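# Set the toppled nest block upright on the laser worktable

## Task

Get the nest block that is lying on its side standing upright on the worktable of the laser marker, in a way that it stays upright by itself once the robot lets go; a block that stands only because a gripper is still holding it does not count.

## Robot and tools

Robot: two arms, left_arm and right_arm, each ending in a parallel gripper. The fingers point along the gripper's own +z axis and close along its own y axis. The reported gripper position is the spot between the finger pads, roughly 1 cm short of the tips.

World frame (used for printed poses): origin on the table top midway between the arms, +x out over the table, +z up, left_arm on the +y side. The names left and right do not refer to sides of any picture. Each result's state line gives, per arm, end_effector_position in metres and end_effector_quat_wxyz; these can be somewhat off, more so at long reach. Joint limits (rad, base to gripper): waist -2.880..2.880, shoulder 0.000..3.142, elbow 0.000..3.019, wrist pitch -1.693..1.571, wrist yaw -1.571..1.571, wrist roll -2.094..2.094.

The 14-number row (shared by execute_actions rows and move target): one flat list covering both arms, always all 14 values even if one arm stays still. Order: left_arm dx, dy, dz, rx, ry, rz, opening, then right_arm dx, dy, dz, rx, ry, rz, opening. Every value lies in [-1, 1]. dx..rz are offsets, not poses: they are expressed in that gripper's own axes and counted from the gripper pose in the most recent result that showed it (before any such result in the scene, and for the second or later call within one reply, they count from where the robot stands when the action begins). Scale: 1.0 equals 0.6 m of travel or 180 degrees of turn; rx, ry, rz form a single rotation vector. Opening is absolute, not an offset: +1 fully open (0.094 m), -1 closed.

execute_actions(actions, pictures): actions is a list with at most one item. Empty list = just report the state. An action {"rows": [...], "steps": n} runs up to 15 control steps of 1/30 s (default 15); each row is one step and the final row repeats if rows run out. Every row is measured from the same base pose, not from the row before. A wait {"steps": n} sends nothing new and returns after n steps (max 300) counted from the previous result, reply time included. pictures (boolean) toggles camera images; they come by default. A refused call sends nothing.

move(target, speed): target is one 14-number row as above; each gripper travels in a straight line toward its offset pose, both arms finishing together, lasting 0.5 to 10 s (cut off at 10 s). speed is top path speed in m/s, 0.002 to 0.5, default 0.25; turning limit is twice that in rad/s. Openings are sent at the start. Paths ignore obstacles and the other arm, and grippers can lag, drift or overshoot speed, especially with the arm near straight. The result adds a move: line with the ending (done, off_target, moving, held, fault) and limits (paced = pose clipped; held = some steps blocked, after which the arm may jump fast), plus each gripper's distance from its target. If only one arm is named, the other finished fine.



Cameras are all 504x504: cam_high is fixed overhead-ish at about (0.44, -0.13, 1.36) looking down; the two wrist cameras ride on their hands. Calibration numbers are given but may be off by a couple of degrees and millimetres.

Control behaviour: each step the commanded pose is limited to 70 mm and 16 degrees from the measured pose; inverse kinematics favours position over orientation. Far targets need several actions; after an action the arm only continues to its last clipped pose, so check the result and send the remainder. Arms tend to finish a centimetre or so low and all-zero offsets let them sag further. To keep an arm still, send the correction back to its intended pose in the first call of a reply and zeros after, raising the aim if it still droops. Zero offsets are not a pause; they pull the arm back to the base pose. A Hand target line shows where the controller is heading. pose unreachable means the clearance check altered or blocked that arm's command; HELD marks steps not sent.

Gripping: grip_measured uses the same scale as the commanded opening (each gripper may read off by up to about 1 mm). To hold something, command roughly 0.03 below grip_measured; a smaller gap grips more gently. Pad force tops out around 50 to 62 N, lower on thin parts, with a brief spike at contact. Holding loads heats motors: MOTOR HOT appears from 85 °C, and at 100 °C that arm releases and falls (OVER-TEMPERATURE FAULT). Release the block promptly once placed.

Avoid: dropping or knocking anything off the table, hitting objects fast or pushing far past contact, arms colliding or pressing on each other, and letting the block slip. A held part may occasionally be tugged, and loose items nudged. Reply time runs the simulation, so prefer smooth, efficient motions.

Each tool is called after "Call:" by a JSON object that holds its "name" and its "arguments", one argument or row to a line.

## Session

Call:
{"name": "execute_actions", "arguments": {
  "actions": []
}}

Scene clock: 0.00 s of 4200.00 s.
left_arm: end_effector_position=(+0.9165, +0.3293, +0.3261) grip_measured=+1.000 end_effector_quat_wxyz=(+0.482, -0.084, +0.849, +0.202) | right_arm: end_effector_position=(+0.5158, -0.2892, +0.3383) grip_measured=+1.000 end_effector_quat_wxyz=(+0.166, +0.170, +0.970, +0.055)
Joint positions: left_arm=[-0.213  2.299  2.497 -0.743 -0.505  0.013  0.094] | right_arm=[-0.249  1.378  1.52  -1.369 -0.072  0.294  0.094]
Joint velocities: left_arm=[-0.015  0.005  0.002 -0.002 -0.022 -0.022  0.   ] | right_arm=[-0.005  0.015 -0.002 -0.022 -0.037 -0.022  0.   ]
Motor temperatures (°C, as the motors report them): left_arm=[23 22 23 21 21 23] | right_arm=[22 22 26 21 23 22]
Hand target (left_arm): +0.921, +0.329, +0.325; +0.485, -0.085, +0.847, +0.201
Hand target (right_arm): +0.521, -0.290, +0.349; +0.178, +0.169, +0.968, +0.056
camera_calibration (this result's frames):
cam_left_wrist: T_world_to_cam=[[0.346337, -0.902091, -0.257452, 0.0588754], [-0.876549, -0.213407, -0.431415, 1.02215], [0.334234, 0.375085, -0.864638, -0.0238934], [0, 0, 0, 1]] pos_world=[0.883562, 0.280208, 0.43547]
cam_right_wrist: T_world_to_cam=[[-0.305058, -0.9385, -0.161733, -0.060159], [-0.921595, 0.248124, 0.298492, 0.451848], [-0.240005, 0.240109, -0.940609, 0.630854], [0, 0, 0, 1]] pos_world=[0.549476, -0.320047, 0.448784]

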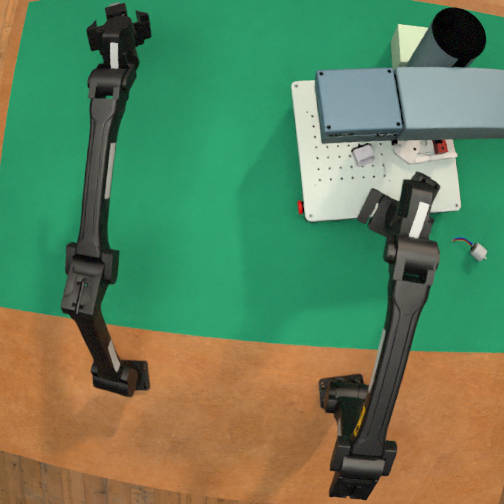

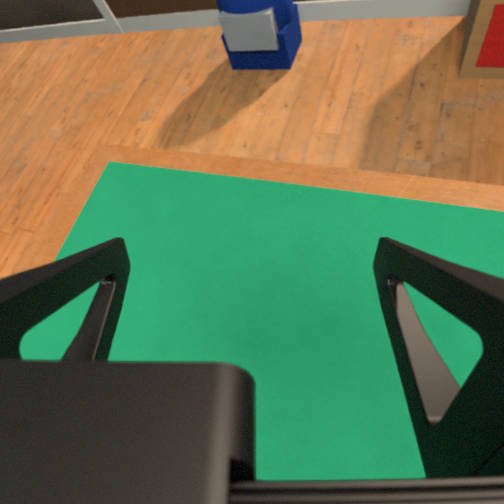

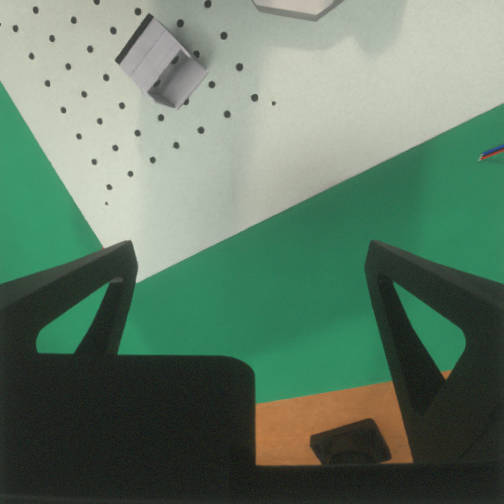

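Call:
{"name": "zoom_image", "arguments": {
  "camera": "cam_right_wrist",
  "region": [80, 0, 260, 130]
}}

Call:
{"name": "zoom_image", "arguments": {
  "camera": "cam_high",
  "region": [280, 100, 500, 270]
}}

Region (80, 0, 260, 130) of cam_right_wrist's 504x504 image, scaled by 2.800, with more detail than that image has.

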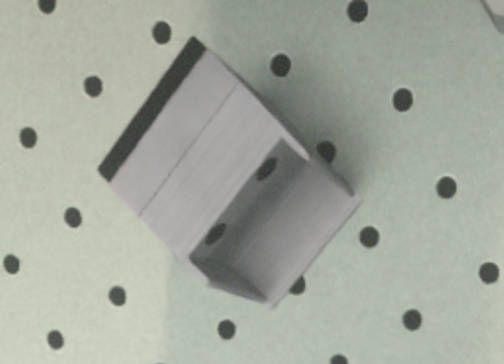

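Region (280, 100, 500, 270) of cam_high's 504x504 image, scaled by 2.291, with more detail than that image has; it fills the top 389 rows of this view, and the rest is white.

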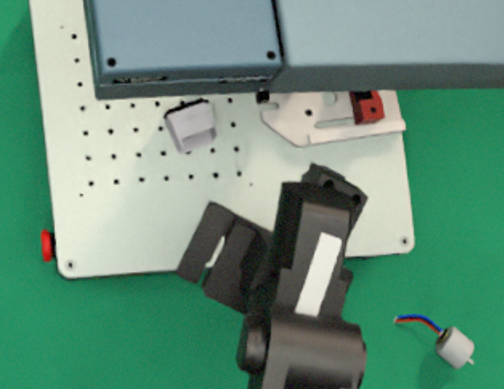

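Call:
{"name": "move", "arguments": {
  "target": [0,0,0,0,0,0,1, -0.0523,0.0580,0.1838,-0.1452,-0.2636,-0.2176,0.4],
  "speed": 0.35
}}

Scene clock: 27.67 s of 4200.00 s.
left_arm: end_effector_position=(+0.9165, +0.3293, +0.3261) grip_measured=+1.000 end_effector_quat_wxyz=(+0.482, -0.084, +0.849, +0.202) | right_arm: end_effector_position=(+0.5874, -0.2574, +0.2480) grip_measured=+0.402 end_effector_quat_wxyz=(+0.562, -0.184, +0.793, +0.148)
Joint positions: left_arm=[-0.213  2.299  2.497 -0.743 -0.505  0.013  0.094] | right_arm=[-0.337  1.35   0.854  0.091 -0.601 -0.209  0.066]
Joint velocities: left_arm=[ 0.005  0.005 -0.007 -0.002 -0.022  0.022  0.   ] | right_arm=[-0.005 -0.015 -0.002 -0.002 -0.037 -0.051 -0.   ]
Motor temperatures (°C, as the motors report them): left_arm=[23 25 28 21 21 23] | right_arm=[22 23 30 21 23 22]
Hand target (left_arm): +0.917, +0.329, +0.326; +0.482, -0.084, +0.849, +0.202
Hand target (right_arm): +0.590, -0.263, +0.250; +0.569, -0.189, +0.788, +0.140
Off the commanded pose (left_arm): 0.000 m, 0 deg.
Off the commanded pose (right_arm): 0.007 m, 2 deg.
After step 90, 22.43 s passed at rest.
move: done
camera_calibration (this result's frames):
cam_left_wrist: T_world_to_cam=[[0.346337, -0.902091, -0.257452, 0.0588754], [-0.876549, -0.213407, -0.431415, 1.02215], [0.334234, 0.375085, -0.864638, -0.0238934], [0, 0, 0, 1]] pos_world=[0.883562, 0.280208, 0.43547]
cam_right_wrist: T_world_to_cam=[[0.461418, -0.886928, -0.0212709, -0.49484], [-0.728075, -0.364858, -0.580331, 0.48341], [0.506951, 0.283262, -0.814103, 0.0964688], [0, 0, 0, 1]] pos_world=[0.531382, -0.289837, 0.348548]

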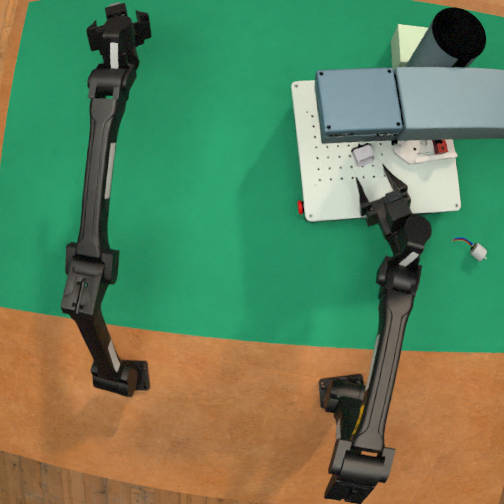

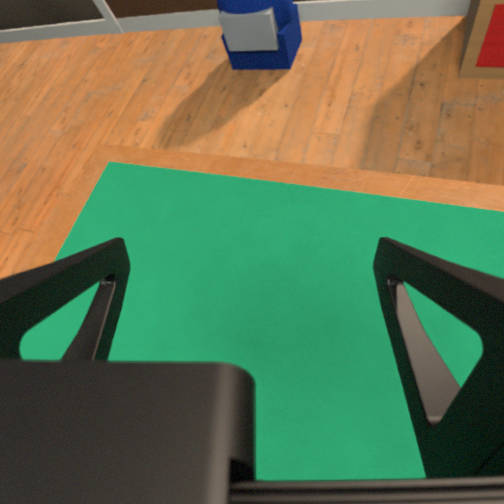

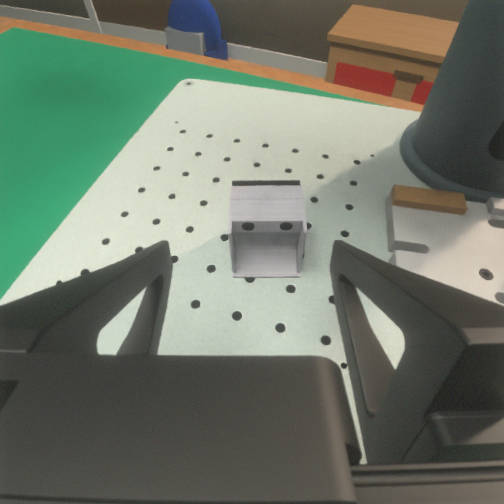

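Call:
{"name": "zoom_image", "arguments": {
  "camera": "cam_right_wrist",
  "region": [150, 150, 390, 310]
}}

Region (150, 150, 390, 310) of cam_right_wrist's 504x504 image, scaled by 2.100, with more detail than that image has.

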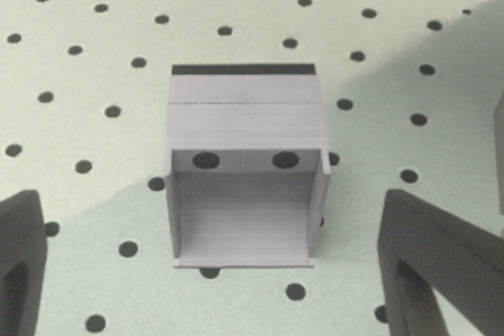

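Call:
{"name": "move", "arguments": {
  "target": [0,0,0,0,0,0,1, -0.0206,-0.0141,0.0997,0.0035,-0.004,-0.0094,0.4],
  "speed": 0.12
}}

Scene clock: 34.00 s of 4200.00 s.
left_arm: end_effector_position=(+0.9165, +0.3293, +0.3261) grip_measured=+1.000 end_effector_quat_wxyz=(+0.482, -0.084, +0.849, +0.202) | right_arm: end_effector_position=(+0.6270, -0.2395, +0.2186) grip_measured=+0.402 end_effector_quat_wxyz=(+0.551, -0.189, +0.800, +0.140)
Joint positions: left_arm=[-0.213  2.299  2.497 -0.743 -0.505  0.013  0.094] | right_arm=[-0.28   1.484  0.921  0.141 -0.536 -0.21   0.066]
Joint velocities: left_arm=[-0.024  0.005 -0.007 -0.027 -0.022  0.051  0.   ] | right_arm=[-0.005  0.005 -0.007 -0.017 -0.066  0.007  0.   ]
Motor temperatures (°C, as the motors report them): left_arm=[23 26 28 21 21 23] | right_arm=[22 23 30 21 23 22]
Hand target (left_arm): +0.917, +0.329, +0.326; +0.482, -0.084, +0.849, +0.202
Hand target (right_arm): +0.643, -0.237, +0.239; +0.570, -0.192, +0.787, +0.137
Off the commanded pose (left_arm): 0.000 m, 0 deg.
Off the commanded pose (right_arm): 0.028 m, 3 deg.
After step 90, 2.37 s passed at rest.
move: off_target (right_arm)
camera_calibration (this result's frames):
cam_left_wrist: T_world_to_cam=[[0.346337, -0.902091, -0.257452, 0.0588754], [-0.876549, -0.213407, -0.431415, 1.02215], [0.334234, 0.375085, -0.864638, -0.0238934], [0, 0, 0, 1]] pos_world=[0.883562, 0.280208, 0.43547]
cam_right_wrist: T_world_to_cam=[[0.459843, -0.887954, -0.00906472, -0.49978], [-0.740277, -0.377688, -0.556186, 0.500973], [0.490444, 0.262469, -0.831009, 0.0563858], [0, 0, 0, 1]] pos_world=[0.573025, -0.26937, 0.320961]

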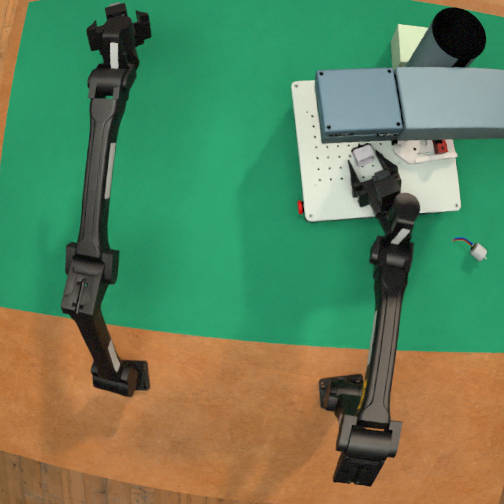

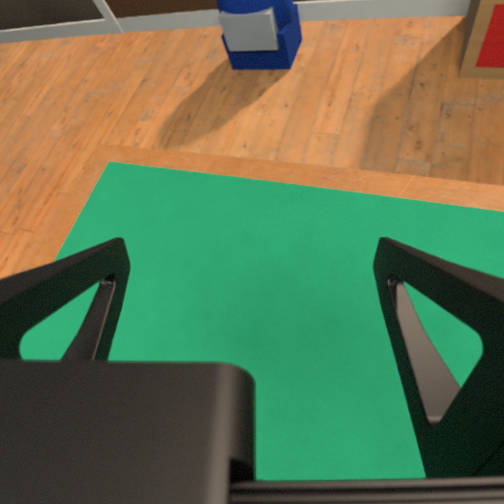

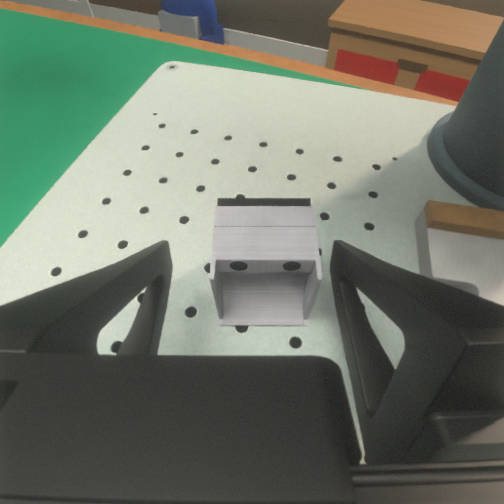

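Call:
{"name": "move", "arguments": {
  "target": [0,0,0,0,0,0,1, -0.0017,-0.0176,0.0302,0.0031,-0.0147,-0.0089,0.4],
  "speed": 0.06
}}

Scene clock: 39.30 s of 4200.00 s.
left_arm: end_effector_position=(+0.9165, +0.3293, +0.3261) grip_measured=+1.000 end_effector_quat_wxyz=(+0.482, -0.084, +0.849, +0.202) | right_arm: end_effector_position=(+0.6381, -0.2406, +0.2064) grip_measured=+0.402 end_effector_quat_wxyz=(+0.563, -0.192, +0.792, +0.136)
Joint positions: left_arm=[-0.213  2.299  2.497 -0.743 -0.505  0.013  0.094] | right_arm=[-0.28   1.534  0.921  0.221 -0.536 -0.21   0.066]
Joint velocities: left_arm=[-0.015  0.005  0.022 -0.007 -0.051 -0.051  0.   ] | right_arm=[ 0.005 -0.005  0.007  0.002  0.037  0.022  0.001]
Motor temperatures (°C, as the motors report them): left_arm=[23 26 28 21 21 23] | right_arm=[22 23 30 21 23 22]
Hand target (left_arm): +0.917, +0.329, +0.326; +0.482, -0.084, +0.849, +0.202
Hand target (right_arm): +0.647, -0.241, +0.213; +0.572, -0.195, +0.785, +0.133
Off the commanded pose (left_arm): 0.000 m, 0 deg.
Off the commanded pose (right_arm): 0.011 m, 1 deg.
After step 90, 1.50 s passed at rest.
move: off_target (right_arm)
camera_calibration (this result's frames):
cam_left_wrist: T_world_to_cam=[[0.346337, -0.902091, -0.257452, 0.0588754], [-0.876549, -0.213407, -0.431415, 1.02215], [0.334234, 0.375085, -0.864638, -0.0238934], [0, 0, 0, 1]] pos_world=[0.883562, 0.280208, 0.43547]
cam_right_wrist: T_world_to_cam=[[0.459869, -0.887956, 0.00733497, -0.509398], [-0.723281, -0.379351, -0.577025, 0.495149], [0.515155, 0.260051, -0.816694, 0.0218274], [0, 0, 0, 1]] pos_world=[0.581144, -0.270165, 0.307276]

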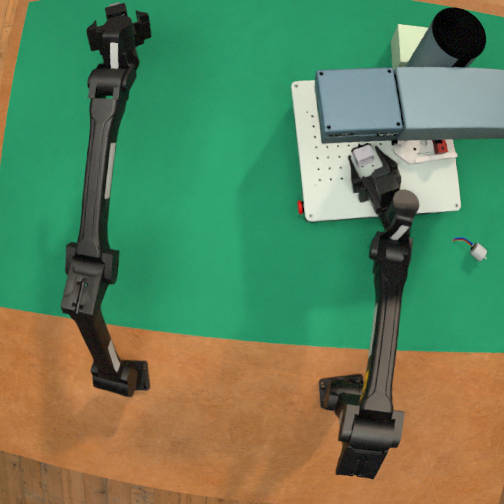

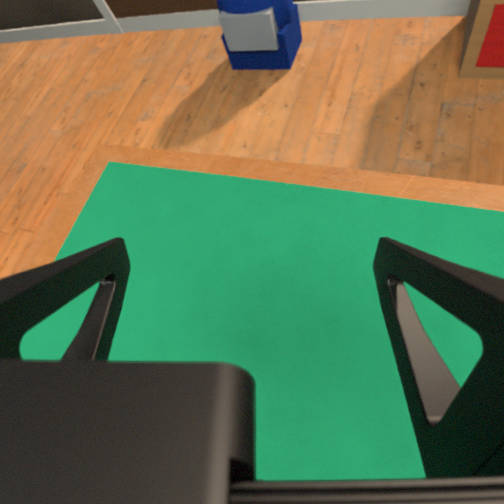

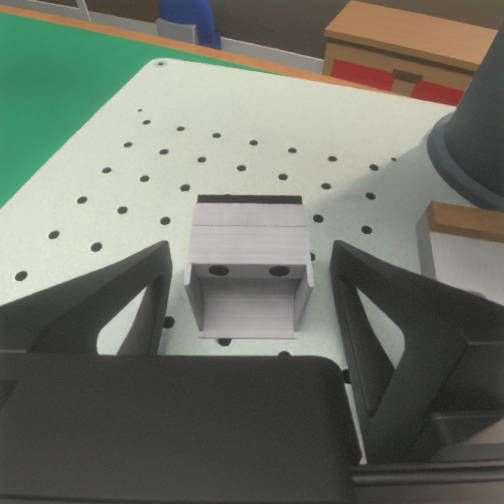

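Call:
{"name": "execute_actions", "arguments": {
  "actions": [
    {"rows": [[0,0,0,0,0,0,1,0,0,0,0,0,0,0.3],[0,0,0,0,0,0,1,0,0,0,0,0,0,0.2],[0,0,0,0,0,0,1,0,0,0,0,0,0,0.1],[0,0,0,0,0,0,1,0,0,0,0,0,0,0.02],[0,0,0,0,0,0,1,0,0,0,0,0,0,-0.04],[0,0,0,0,0,0,1,0,0,0,0,0,0,-0.08],[0,0,0,0,0,0,1,0,0,0,0,0,0,-0.105],[0,0,0,0,0,0,1,0,0,0,0,0,0,-0.12],[0,0,0,0,0,0,1,0,0,0,0,0,0,-0.135],[0,0,0,0,0,0,1,0,0,0,0,0,0,-0.15],[0,0,0,0,0,0,1,0,0,0,0,0,0,-0.16],[0,0,0,0,0,0,1,0,0,0,0,0,0,-0.17],[0,0,0,0,0,0,1,0,0,0,0,0,0,-0.18],[0,0,0,0,0,0,1,0,0,0,0,0,0,-0.185],[0,0,0,0,0,0,1,0,0,0,0,0,0,-0.185]], "steps": 15}
  ]
}}

Scene clock: 41.30 s of 4200.00 s.
left_arm: end_effector_position=(+0.9165, +0.3293, +0.3261) grip_measured=+1.000 end_effector_quat_wxyz=(+0.482, -0.084, +0.849, +0.202) | right_arm: end_effector_position=(+0.6381, -0.2406, +0.2064) grip_measured=-0.148 end_effector_quat_wxyz=(+0.563, -0.192, +0.792, +0.136)
Joint positions: left_arm=[-0.213  2.299  2.497 -0.743 -0.505  0.013  0.094] | right_arm=[-0.28   1.534  0.921  0.221 -0.536 -0.21   0.04 ]
Joint velocities: left_arm=[-0.024 -0.005  0.012 -0.007 -0.095  0.037  0.   ] | right_arm=[-0.005 -0.005 -0.007 -0.012 -0.022  0.037 -0.001]
Motor temperatures (°C, as the motors report them): left_arm=[23 26 28 21 21 23] | right_arm=[22 23 30 21 23 22]
Hand target (left_arm): +0.917, +0.329, +0.326; +0.482, -0.084, +0.849, +0.202
Hand target (right_arm): +0.638, -0.241, +0.206; +0.563, -0.192, +0.792, +0.136
Off the commanded pose (left_arm): 0.000 m, 0 deg.
Off the commanded pose (right_arm): 0.000 m, 0 deg.
Steps of this call (steps 1 to 45: nothing new was sent; steps 46 to 60: all 15 steps of this action). Readings (end_effector_position):
46: left_arm (+0.9165, +0.3293, +0.3261) | right_arm (+0.6381, -0.2406, +0.2064)
47: left_arm (+0.9165, +0.3293, +0.3261) | right_arm (+0.6381, -0.2406, +0.2064)
49: left_arm (+0.9165, +0.3293, +0.3261) | right_arm (+0.6381, -0.2406, +0.2064)
53: left_arm (+0.9165, +0.3293, +0.3261) | right_arm (+0.6381, -0.2406, +0.2064)
60: the state above
camera_calibration (this result's frames):
cam_left_wrist: T_world_to_cam=[[0.346337, -0.902091, -0.257452, 0.0588754], [-0.876549, -0.213407, -0.431415, 1.02215], [0.334234, 0.375085, -0.864638, -0.0238934], [0, 0, 0, 1]] pos_world=[0.883562, 0.280208, 0.43547]
cam_right_wrist: T_world_to_cam=[[0.459869, -0.887956, 0.00733497, -0.509398], [-0.723281, -0.379351, -0.577025, 0.495149], [0.515155, 0.260051, -0.816694, 0.0218274], [0, 0, 0, 1]] pos_world=[0.581144, -0.270165, 0.307276]

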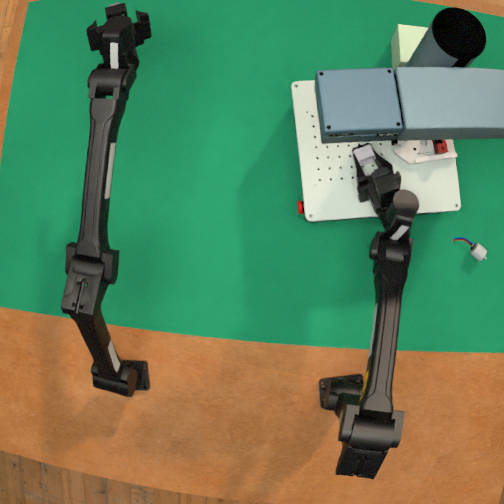

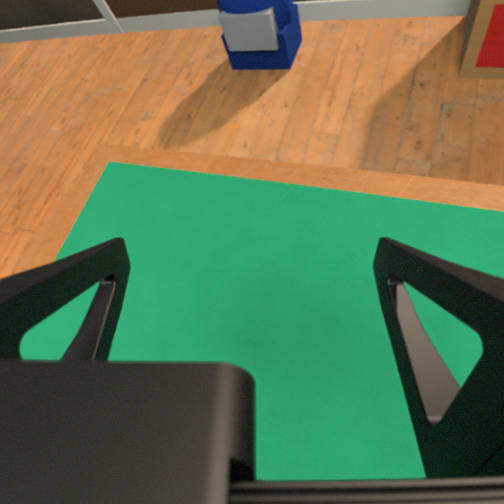

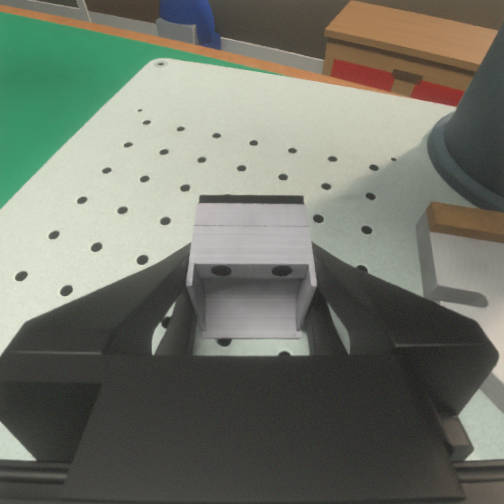

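Call:
{"name": "move", "arguments": {
  "target": [0,0,0,0,0,0,1, -0.1145,0.0314,-0.0917,0,0,0,-0.19],
  "speed": 0.15
}}

Scene clock: 57.20 s of 4200.00 s.
left_arm: end_effector_position=(+0.9165, +0.3293, +0.3261) grip_measured=+1.000 end_effector_quat_wxyz=(+0.482, -0.084, +0.849, +0.202) | right_arm: end_effector_position=(+0.5946, -0.2364, +0.2680) grip_measured=-0.148 end_effector_quat_wxyz=(+0.549, -0.188, +0.802, +0.140)
Joint positions: left_arm=[-0.213  2.299  2.497 -0.743 -0.505  0.013  0.094] | right_arm=[-0.28   1.332  0.916 -0.013 -0.536 -0.21   0.04 ]
Joint velocities: left_arm=[ 0.015 -0.005 -0.012  0.022  0.007  0.022  0.   ] | right_arm=[-0.005  0.005 -0.012  0.007 -0.007 -0.007  0.   ]
Motor temperatures (°C, as the motors report them): left_arm=[23 27 28 21 21 23] | right_arm=[22 23 30 21 23 22]
Hand target (left_arm): +0.917, +0.329, +0.326; +0.482, -0.084, +0.849, +0.202
Hand target (right_arm): +0.602, -0.236, +0.290; +0.563, -0.192, +0.792, +0.136
Off the commanded pose (left_arm): 0.000 m, 0 deg.
Off the commanded pose (right_arm): 0.023 m, 2 deg.
After step 90, 11.93 s passed at rest.
move: off_target (right_arm)
camera_calibration (this result's frames):
cam_left_wrist: T_world_to_cam=[[0.346337, -0.902091, -0.257452, 0.0588754], [-0.876549, -0.213407, -0.431415, 1.02215], [0.334234, 0.375085, -0.864638, -0.0238934], [0, 0, 0, 1]] pos_world=[0.883562, 0.280208, 0.43547]
cam_right_wrist: T_world_to_cam=[[0.459474, -0.888109, -0.0120451, -0.480713], [-0.743572, -0.377208, -0.5521, 0.506662], [0.485782, 0.262632, -0.833691, 0.116036], [0, 0, 0, 1]] pos_world=[0.541247, -0.266284, 0.370677]

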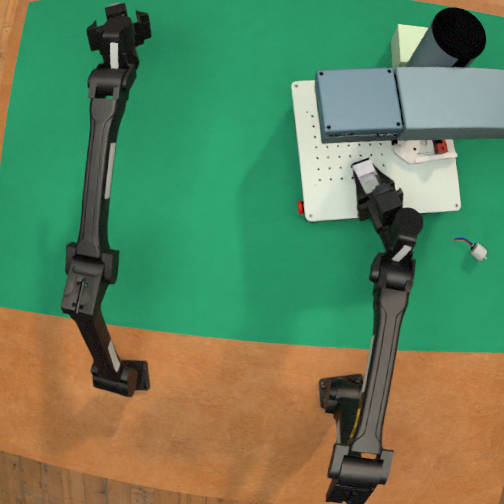

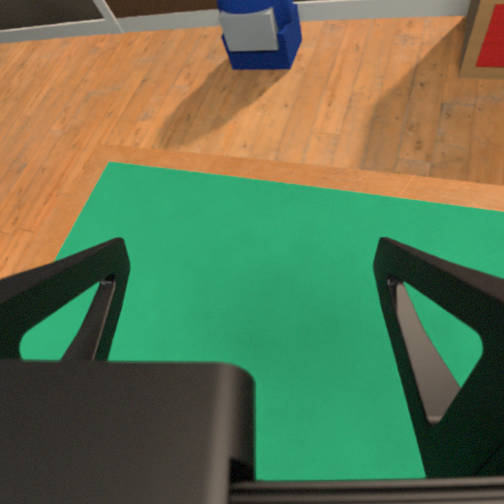

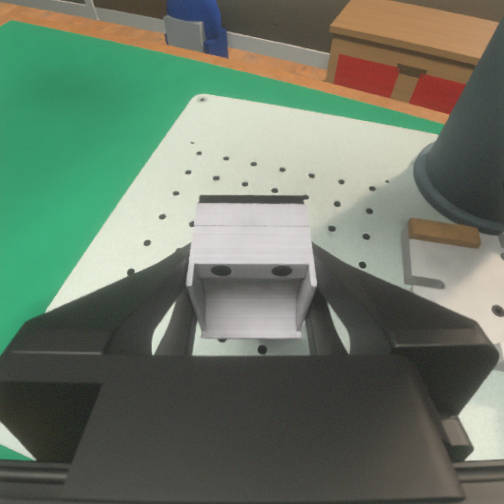

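Call:
{"name": "move", "arguments": {
  "target": [0,0,0,0,0,0,1, 0.0289,-0.0228,-0.0954,-0.1195,0.4449,-0.2996,-0.19],
  "speed": 0.3
}}

Scene clock: 64.43 s of 4200.00 s.
left_arm: end_effector_position=(+0.9165, +0.3293, +0.3261) grip_measured=+1.000 end_effector_quat_wxyz=(+0.482, -0.084, +0.849, +0.202) | right_arm: end_effector_position=(+0.5344, -0.2790, +0.2541) grip_measured=-0.148 end_effector_quat_wxyz=(-0.121, -0.618, +0.769, -0.114)
Joint positions: left_arm=[-0.213  2.299  2.497 -0.743 -0.505  0.013  0.094] | right_arm=[-0.089  1.676  1.65  -1.625  0.324 -1.248  0.04 ]
Joint velocities: left_arm=[-0.015 -0.015 -0.007 -0.012  0.037  0.022  0.   ] | right_arm=[ 0.005 -0.024  0.017  0.002 -0.11  -0.007  0.   ]
Motor temperatures (°C, as the motors report them): left_arm=[23 27 28 21 21 23] | right_arm=[22 23 31 21 23 22]
Hand target (left_arm): +0.917, +0.329, +0.326; +0.482, -0.084, +0.849, +0.202
Hand target (right_arm): +0.547, -0.275, +0.270; -0.109, -0.625, +0.763, -0.125
Off the commanded pose (left_arm): 0.000 m, 0 deg.
Off the commanded pose (right_arm): 0.023 m, 2 deg.
After step 90, 0.93 s passed at rest.
move: off_target (right_arm)
camera_calibration (this result's frames):
cam_left_wrist: T_world_to_cam=[[0.346337, -0.902091, -0.257452, 0.0588754], [-0.876549, -0.213407, -0.431415, 1.02215], [0.334234, 0.375085, -0.864638, -0.0238934], [0, 0, 0, 1]] pos_world=[0.883562, 0.280208, 0.43547]
cam_right_wrist: T_world_to_cam=[[0.978623, -0.204479, 0.0220311, -0.586401], [-0.135997, -0.563043, 0.815161, -0.285811], [-0.154279, -0.800731, -0.578816, 0.125565], [0, 0, 0, 1]] pos_world=[0.554368, -0.180287, 0.31858]

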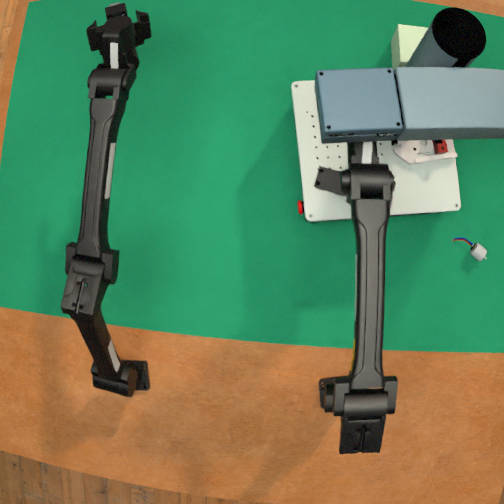

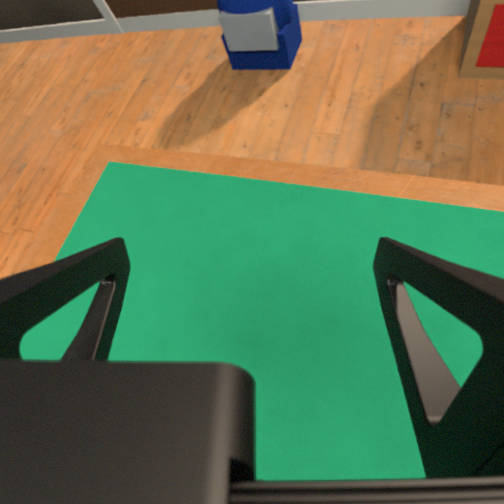

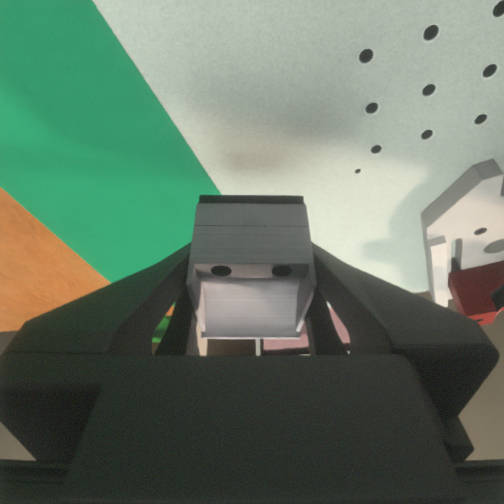

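Call:
{"name": "move", "arguments": {
  "target": [0,0,0,0,0,0,1, -0.0384,-0.0478,0.0627,-0.0011,0.0004,-0.0004,-0.19],
  "speed": 0.08
}}

Scene clock: 70.80 s of 4200.00 s.
left_arm: end_effector_position=(+0.9165, +0.3293, +0.3261) grip_measured=+1.000 end_effector_quat_wxyz=(+0.482, -0.084, +0.849, +0.202) | right_arm: end_effector_position=(+0.5595, -0.2766, +0.2112) grip_measured=-0.148 end_effector_quat_wxyz=(-0.127, -0.619, +0.767, -0.109)
Joint positions: left_arm=[-0.213  2.299  2.497 -0.743 -0.505  0.013  0.094] | right_arm=[-0.089  1.761  1.65  -1.555  0.324 -1.25   0.04 ]
Joint velocities: left_arm=[ 0.024 -0.005  0.002 -0.012 -0.022 -0.007  0.   ] | right_arm=[-0.005  0.024 -0.017  0.022  0.066 -0.037 -0.   ]
Motor temperatures (°C, as the motors report them): left_arm=[23 27 29 21 21 23] | right_arm=[22 23 32 21 23 22]
Hand target (left_arm): +0.917, +0.329, +0.326; +0.482, -0.084, +0.849, +0.202
Hand target (right_arm): +0.565, -0.276, +0.211; -0.123, -0.618, +0.768, -0.113
Off the commanded pose (left_arm): 0.000 m, 0 deg.
Off the commanded pose (right_arm): 0.006 m, 1 deg.
After step 90, 2.33 s passed at rest.
move: done
camera_calibration (this result's frames):
cam_left_wrist: T_world_to_cam=[[0.346337, -0.902091, -0.257452, 0.0588754], [-0.876549, -0.213407, -0.431415, 1.02215], [0.334234, 0.375085, -0.864638, -0.0238934], [0, 0, 0, 1]] pos_world=[0.883562, 0.280208, 0.43547]
cam_right_wrist: T_world_to_cam=[[0.979146, -0.203049, 0.0065818, -0.606175], [-0.122065, -0.562106, 0.818008, -0.254256], [-0.162396, -0.801753, -0.575169, 0.109982], [0, 0, 0, 1]] pos_world=[0.580359, -0.177823, 0.275231]

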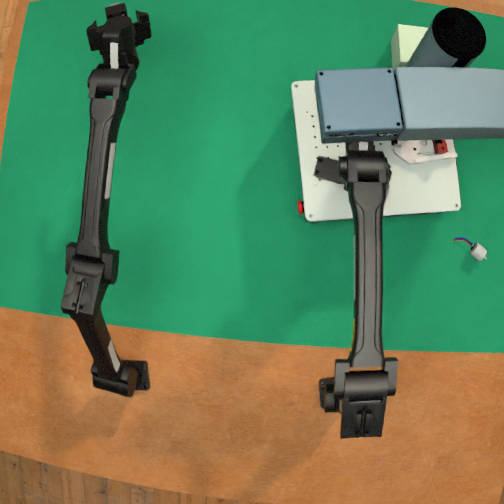

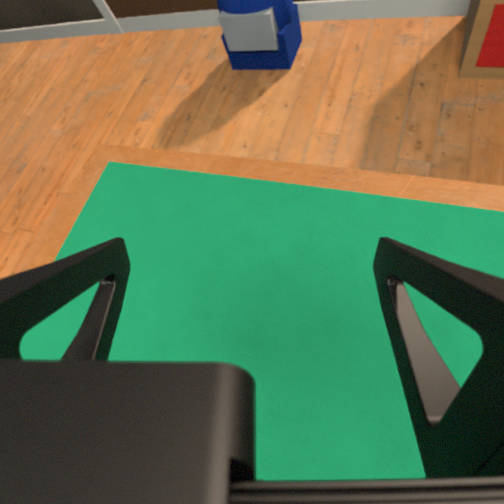

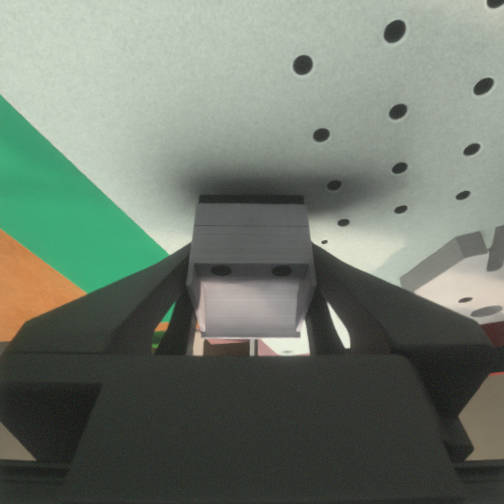

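Call:
{"name": "zoom_image", "arguments": {
  "camera": "cam_right_wrist",
  "region": [180, 150, 360, 270]
}}

Region (180, 150, 360, 270) of cam_right_wrist's 504x504 image, scaled by 2.800, with more detail than that image has.

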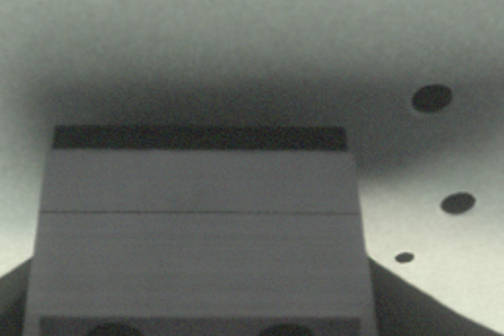

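Call:
{"name": "move", "arguments": {
  "target": [0,0,0,0,0,0,1, -0.0093,-0.0167,0.0104,0.0009,-0.0003,0.0003,-0.19],
  "speed": 0.02
}}

Scene clock: 78.23 s of 4200.00 s.
left_arm: end_effector_position=(+0.9165, +0.3293, +0.3261) grip_measured=+1.000 end_effector_quat_wxyz=(+0.482, -0.084, +0.849, +0.202) | right_arm: end_effector_position=(+0.5615, -0.2764, +0.2045) grip_measured=-0.148 end_effector_quat_wxyz=(-0.131, -0.620, +0.766, -0.107)
Joint positions: left_arm=[-0.213  2.299  2.497 -0.743 -0.505  0.013  0.094] | right_arm=[-0.089  1.775  1.65  -1.551  0.324 -1.25   0.04 ]
Joint velocities: left_arm=[-0.024 -0.015 -0.017  0.002  0.022  0.007  0.   ] | right_arm=[ 0.005 -0.005 -0.022  0.002 -0.051  0.022  0.   ]
Motor temperatures (°C, as the motors report them): left_arm=[23 28 29 21 21 23] | right_arm=[22 23 31 21 23 22]
Hand target (left_arm): +0.917, +0.329, +0.326; +0.482, -0.084, +0.849, +0.202
Hand target (right_arm): +0.570, -0.276, +0.203; -0.126, -0.619, +0.767, -0.110
Off the commanded pose (left_arm): 0.000 m, 0 deg.
Off the commanded pose (right_arm): 0.009 m, 1 deg.
After step 90, 3.43 s passed at rest.
move: done
camera_calibration (this result's frames):
cam_left_wrist: T_world_to_cam=[[0.346337, -0.902091, -0.257452, 0.0588754], [-0.876549, -0.213407, -0.431415, 1.02215], [0.334234, 0.375085, -0.864638, -0.0238934], [0, 0, 0, 1]] pos_world=[0.883562, 0.280208, 0.43547]
cam_right_wrist: T_world_to_cam=[[0.979167, -0.203047, -0.00217092, -0.606284], [-0.114601, -0.561409, 0.819565, -0.252717], [-0.167629, -0.802242, -0.572982, 0.108946], [0, 0, 0, 1]] pos_world=[0.582954, -0.177581, 0.268226]

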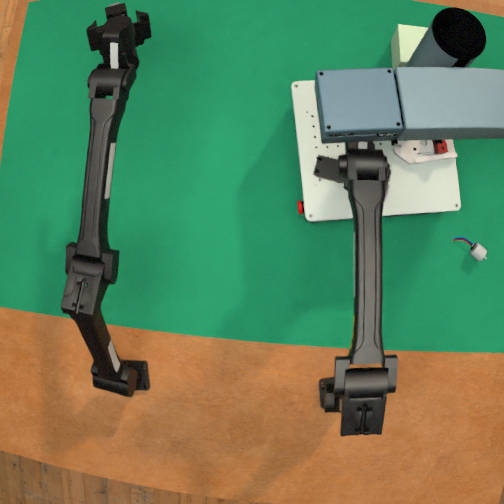

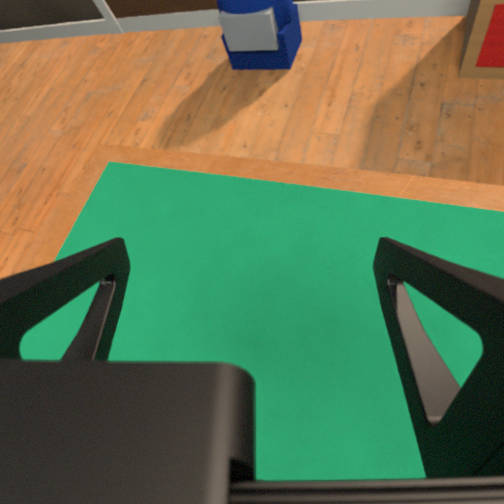

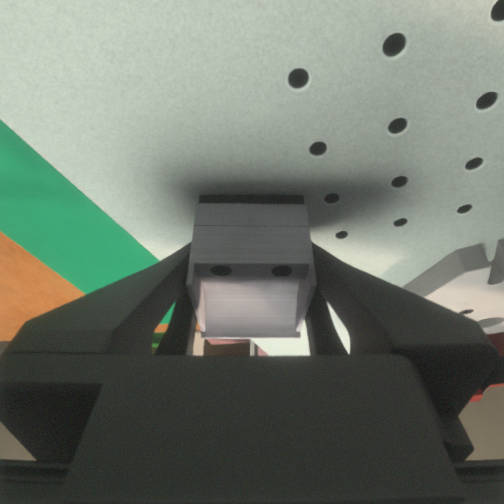

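Call:
{"name": "execute_actions", "arguments": {
  "actions": [
    {"rows": [[0,0,0,0,0,0,1,-0.0035,-0.0090,0.0014,0.0005,-0.0002,0.0002,-0.19],[0,0,0,0,0,0,1,-0.0037,-0.0095,0.0015,0.0005,-0.0002,0.0002,-0.19],[0,0,0,0,0,0,1,-0.0040,-0.0101,0.0016,0.0005,-0.0002,0.0002,-0.19],[0,0,0,0,0,0,1,-0.0042,-0.0106,0.0017,0.0006,-0.0002,0.0002,-0.19],[0,0,0,0,0,0,1,-0.0044,-0.0112,0.0018,0.0006,-0.0002,0.0002,-0.19],[0,0,0,0,0,0,1,-0.0044,-0.0112,0.0018,0.0006,-0.0002,0.0002,-0.19],[0,0,0,0,0,0,1,-0.0044,-0.0112,0.0018,0.0006,-0.0002,0.0002,-0.19],[0,0,0,0,0,0,1,-0.0044,-0.0112,0.0018,0.0006,-0.0002,0.0002,-0.19],[0,0,0,0,0,0,1,-0.0044,-0.0112,0.0018,0.0006,-0.0002,0.0002,-0.19],[0,0,0,0,0,0,1,-0.0044,-0.0112,0.0018,0.0006,-0.0002,0.0002,-0.19],[0,0,0,0,0,0,1,-0.0044,-0.0112,0.0018,0.0006,-0.0002,0.0002,-0.19],[0,0,0,0,0,0,1,-0.0044,-0.0112,0.0018,0.0006,-0.0002,0.0002,-0.19]], "steps": 12}
  ],
  "pictures": false
}}

Scene clock: 84.13 s of 4200.00 s.
left_arm: end_effector_position=(+0.9165, +0.3293, +0.3261) grip_measured=+1.000 end_effector_quat_wxyz=(+0.482, -0.084, +0.849, +0.202) | right_arm: end_effector_position=(+0.5615, -0.2764, +0.2045) grip_measured=-0.148 end_effector_quat_wxyz=(-0.131, -0.620, +0.766, -0.107)
Joint positions: left_arm=[-0.213  2.299  2.497 -0.743 -0.505  0.013  0.094] | right_arm=[-0.089  1.775  1.65  -1.551  0.324 -1.25   0.04 ]
Joint velocities: left_arm=[-0.005 -0.005  0.012  0.007 -0.081 -0.022  0.   ] | right_arm=[-0.005 -0.005  0.012  0.012 -0.066  0.022 -0.   ]
Motor temperatures (°C, as the motors report them): left_arm=[23 28 29 21 21 23] | right_arm=[22 23 31 21 23 22]
Hand target (left_arm): +0.917, +0.329, +0.326; +0.482, -0.084, +0.849, +0.202
Hand target (right_arm): +0.568, -0.276, +0.202; -0.130, -0.620, +0.766, -0.107
Off the commanded pose (left_arm): 0.000 m, 0 deg.
Off the commanded pose (right_arm): 0.007 m, 0 deg.
Steps of this call (steps 1 to 90: nothing new was sent; then 2.50 s passed at rest; steps 91 to 102: all 12 steps of this action). Readings (end_effector_position):
91: left_arm (+0.9165, +0.3293, +0.3261) | right_arm (+0.5615, -0.2764, +0.2045)
92: left_arm (+0.9165, +0.3293, +0.3261) | right_arm (+0.5615, -0.2764, +0.2045)
94: left_arm (+0.9165, +0.3293, +0.3261) | right_arm (+0.5615, -0.2764, +0.2045)
98: left_arm (+0.9165, +0.3293, +0.3261) | right_arm (+0.5615, -0.2764, +0.2045)
102: the state above

Call:
{"name": "execute_actions", "arguments": {
  "actions": [
    {"rows": [[0,0,0,0,0,0,1,-0.0050,-0.0114,0.0034,0.0000,0.0000,0.0000,-0.19],[0,0,0,0,0,0,1,-0.0056,-0.0115,0.0049,-0.0006,0.0002,-0.0002,-0.19],[0,0,0,0,0,0,1,-0.0062,-0.0117,0.0065,-0.0011,0.0004,-0.0004,-0.19],[0,0,0,0,0,0,1,-0.0068,-0.0118,0.0080,-0.0017,0.0006,-0.0006,-0.19],[0,0,0,0,0,0,1,-0.0074,-0.0120,0.0096,-0.0023,0.0008,-0.0008,-0.19],[0,0,0,0,0,0,1,-0.0074,-0.0120,0.0096,-0.0023,0.0008,-0.0008,-0.19],[0,0,0,0,0,0,1,-0.0074,-0.0120,0.0096,-0.0023,0.0008,-0.0008,-0.19],[0,0,0,0,0,0,1,-0.0074,-0.0120,0.0096,-0.0023,0.0008,-0.0008,-0.19],[0,0,0,0,0,0,1,-0.0074,-0.0120,0.0096,-0.0023,0.0008,-0.0008,-0.19],[0,0,0,0,0,0,1,-0.0074,-0.0120,0.0096,-0.0023,0.0008,-0.0008,-0.19],[0,0,0,0,0,0,1,-0.0044,-0.0112,0.0018,0.0006,-0.0002,0.0002,-0.19],[0,0,0,0,0,0,1,-0.0030,-0.0100,-0.0020,0.0020,-0.0007,0.0007,-0.19]], "steps": 12}
  ],
  "pictures": false
}}

Scene clock: 86.70 s of 4200.00 s.
left_arm: end_effector_position=(+0.9165, +0.3293, +0.3261) grip_measured=+1.000 end_effector_quat_wxyz=(+0.482, -0.084, +0.849, +0.202) | right_arm: end_effector_position=(+0.5618, -0.2764, +0.2026) grip_measured=-0.148 end_effector_quat_wxyz=(-0.133, -0.620, +0.766, -0.106)
Joint positions: left_arm=[-0.213  2.299  2.497 -0.743 -0.505  0.013  0.094] | right_arm=[-0.089  1.779  1.65  -1.551  0.324 -1.25   0.04 ]
Joint velocities: left_arm=[-0.005 -0.005 -0.027  0.007  0.022 -0.007  0.   ] | right_arm=[-0.005 -0.015 -0.002  0.007 -0.007 -0.051  0.001]
Motor temperatures (°C, as the motors report them): left_arm=[23 28 29 21 21 23] | right_arm=[22 23 31 21 23 22]
Hand target (left_arm): +0.917, +0.329, +0.326; +0.482, -0.084, +0.849, +0.202
Hand target (right_arm): +0.568, -0.276, +0.205; -0.128, -0.619, +0.767, -0.109
Off the commanded pose (left_arm): 0.000 m, 0 deg.
Off the commanded pose (right_arm): 0.007 m, 1 deg.
Steps of this call (steps 1 to 65: nothing new was sent; steps 66 to 77: all 12 steps of this action). Readings (end_effector_position):
66: left_arm (+0.9165, +0.3293, +0.3261) | right_arm (+0.5615, -0.2764, +0.2043)
67: left_arm (+0.9165, +0.3293, +0.3261) | right_arm (+0.5615, -0.2764, +0.2043)
69: left_arm (+0.9165, +0.3293, +0.3261) | right_arm (+0.5616, -0.2764, +0.2038)
73: left_arm (+0.9165, +0.3293, +0.3261) | right_arm (+0.5618, -0.2764, +0.2026)
77: the state above

Call:
{"name": "execute_actions", "arguments": {
  "actions": [
    {"rows": [[0,0,0,0,0,0,1,0,0,0,0,0,0,-0.165],[0,0,0,0,0,0,1,0,0,0,0,0,0,-0.15],[0,0,0,0,0,0,1,0,0,0,0,0,0,-0.13],[0,0,0,0,0,0,1,0,0,0,0,0,0,-0.08],[0,0,0,0,0,0,1,0,0,0,0,0,0,0.05],[0,0,0,0,0,0,1,0,0,0,0,0,0,0.25],[0,0,0,0,0,0,1,0,0,0,0,0,0,0.5],[0,0,0,0,0,0,1,0,0,0,0,0,0,0.8],[0,0,0,0,0,0,1,0,0,0,0,0,0,1.0]], "steps": 10}
  ],
  "pictures": false
}}

Call:
{"name": "move", "arguments": {
  "target": [0,0,0,0,0,0,1, 0.0479,0.0381,-0.0995,0.0143,-0.0048,0.0051,1.0],
  "speed": 0.15
}}

Scene clock: 87.87 s of 4200.00 s.
left_arm: end_effector_position=(+0.9165, +0.3293, +0.3261) grip_measured=+1.000 end_effector_quat_wxyz=(+0.482, -0.084, +0.849, +0.202) | right_arm: end_effector_position=(+0.5618, -0.2764, +0.2026) grip_measured=+0.980 end_effector_quat_wxyz=(-0.133, -0.620, +0.766, -0.106)
Joint positions: left_arm=[-0.213  2.299  2.497 -0.743 -0.505  0.013  0.094] | right_arm=[-0.089  1.779  1.65  -1.551  0.324 -1.25   0.093]
Joint velocities: left_arm=[-0.005 -0.015  0.002  0.007 -0.037 -0.022  0.   ] | right_arm=[-0.005  0.015 -0.002 -0.007 -0.037 -0.051  0.074]
Motor temperatures (°C, as the motors report them): left_arm=[23 28 29 21 21 23] | right_arm=[22 23 31 21 23 22]
Hand target (left_arm): +0.917, +0.329, +0.326; +0.482, -0.084, +0.849, +0.202
Hand target (right_arm): +0.562, -0.276, +0.203; -0.133, -0.620, +0.766, -0.106
Off the commanded pose (left_arm): 0.000 m, 0 deg.
Off the commanded pose (right_arm): 0.000 m, 0 deg.
Steps of this call (steps 1 to 25: nothing new was sent; steps 26 to 35: all 10 steps of this action). Readings (end_effector_position):
26: left_arm (+0.9165, +0.3293, +0.3261) | right_arm (+0.5618, -0.2764, +0.2026)
27: left_arm (+0.9165, +0.3293, +0.3261) | right_arm (+0.5618, -0.2764, +0.2026)
29: left_arm (+0.9165, +0.3293, +0.3261) | right_arm (+0.5618, -0.2764, +0.2026)
33: left_arm (+0.9165, +0.3293, +0.3261) | right_arm (+0.5618, -0.2764, +0.2026)
35: the state above

Scene clock: 88.97 s of 4200.00 s.
left_arm: end_effector_position=(+0.9165, +0.3293, +0.3261) grip_measured=+1.000 end_effector_quat_wxyz=(+0.482, -0.084, +0.849, +0.202) | right_arm: end_effector_position=(+0.5307, -0.2793, +0.2597) grip_measured=+1.000 end_effector_quat_wxyz=(-0.120, -0.618, +0.768, -0.114)
Joint positions: left_arm=[-0.213  2.299  2.497 -0.743 -0.505  0.013  0.094] | right_arm=[-0.089  1.664  1.65  -1.634  0.324 -1.25   0.094]
Joint velocities: left_arm=[-0.005 -0.024 -0.002 -0.017  0.037  0.037  0.   ] | right_arm=[ 0.005  0.005 -0.007 -0.017  0.022  0.081  0.   ]
Motor temperatures (°C, as the motors report them): left_arm=[23 28 29 21 21 23] | right_arm=[22 23 31 21 23 22]
Hand target (left_arm): +0.917, +0.329, +0.326; +0.482, -0.084, +0.849, +0.202
Hand target (right_arm): +0.538, -0.278, +0.269; -0.112, -0.618, +0.769, -0.119
Off the commanded pose (left_arm): 0.000 m, 0 deg.
Off the commanded pose (right_arm): 0.012 m, 1 deg.
move: off_target (right_arm)
camera_calibration (this result's frames):
cam_left_wrist: T_world_to_cam=[[0.346337, -0.902091, -0.257452, 0.0588754], [-0.876549, -0.213407, -0.431415, 1.02215], [0.334234, 0.375085, -0.864638, -0.0238934], [0, 0, 0, 1]] pos_world=[0.883562, 0.280208, 0.43547]
cam_right_wrist: T_world_to_cam=[[0.978867, -0.203075, 0.0240848, -0.583298], [-0.136948, -0.563497, 0.814688, -0.290533], [-0.151871, -0.800769, -0.5794, 0.126814], [0, 0, 0, 1]] pos_world=[0.550443, -0.18062, 0.324219]

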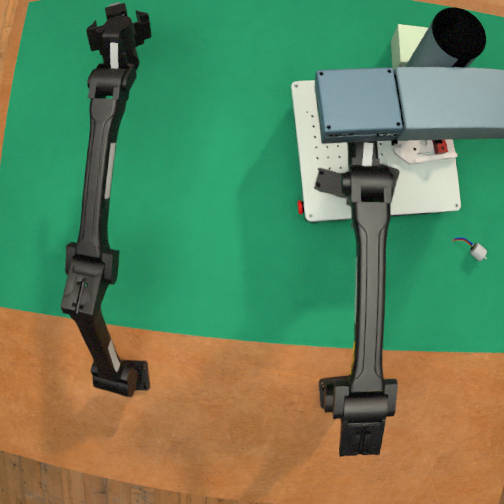

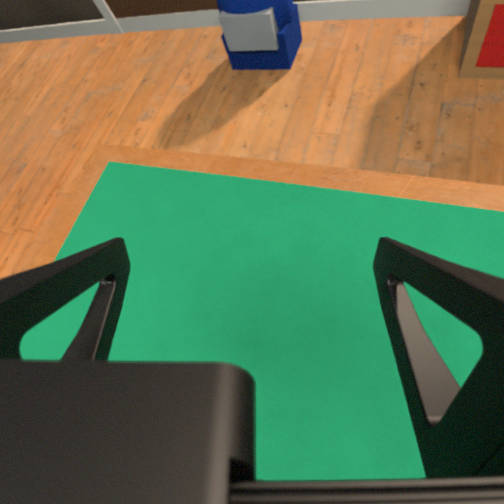

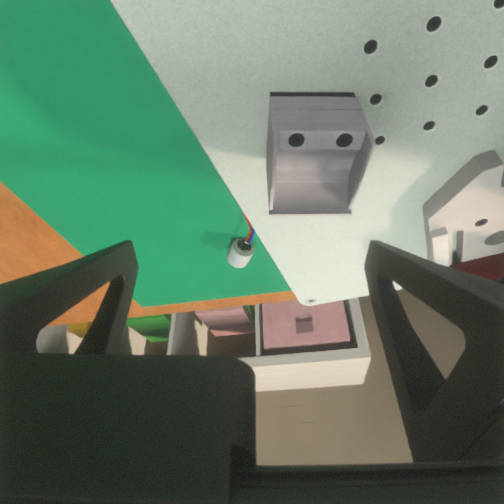

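The block stands upright on its pad on the worktable, and the gripper is clear of it.

Call:
{"name": "finished_scene", "arguments": {
  "scene": 2
}}

The scene is finished: the task was done.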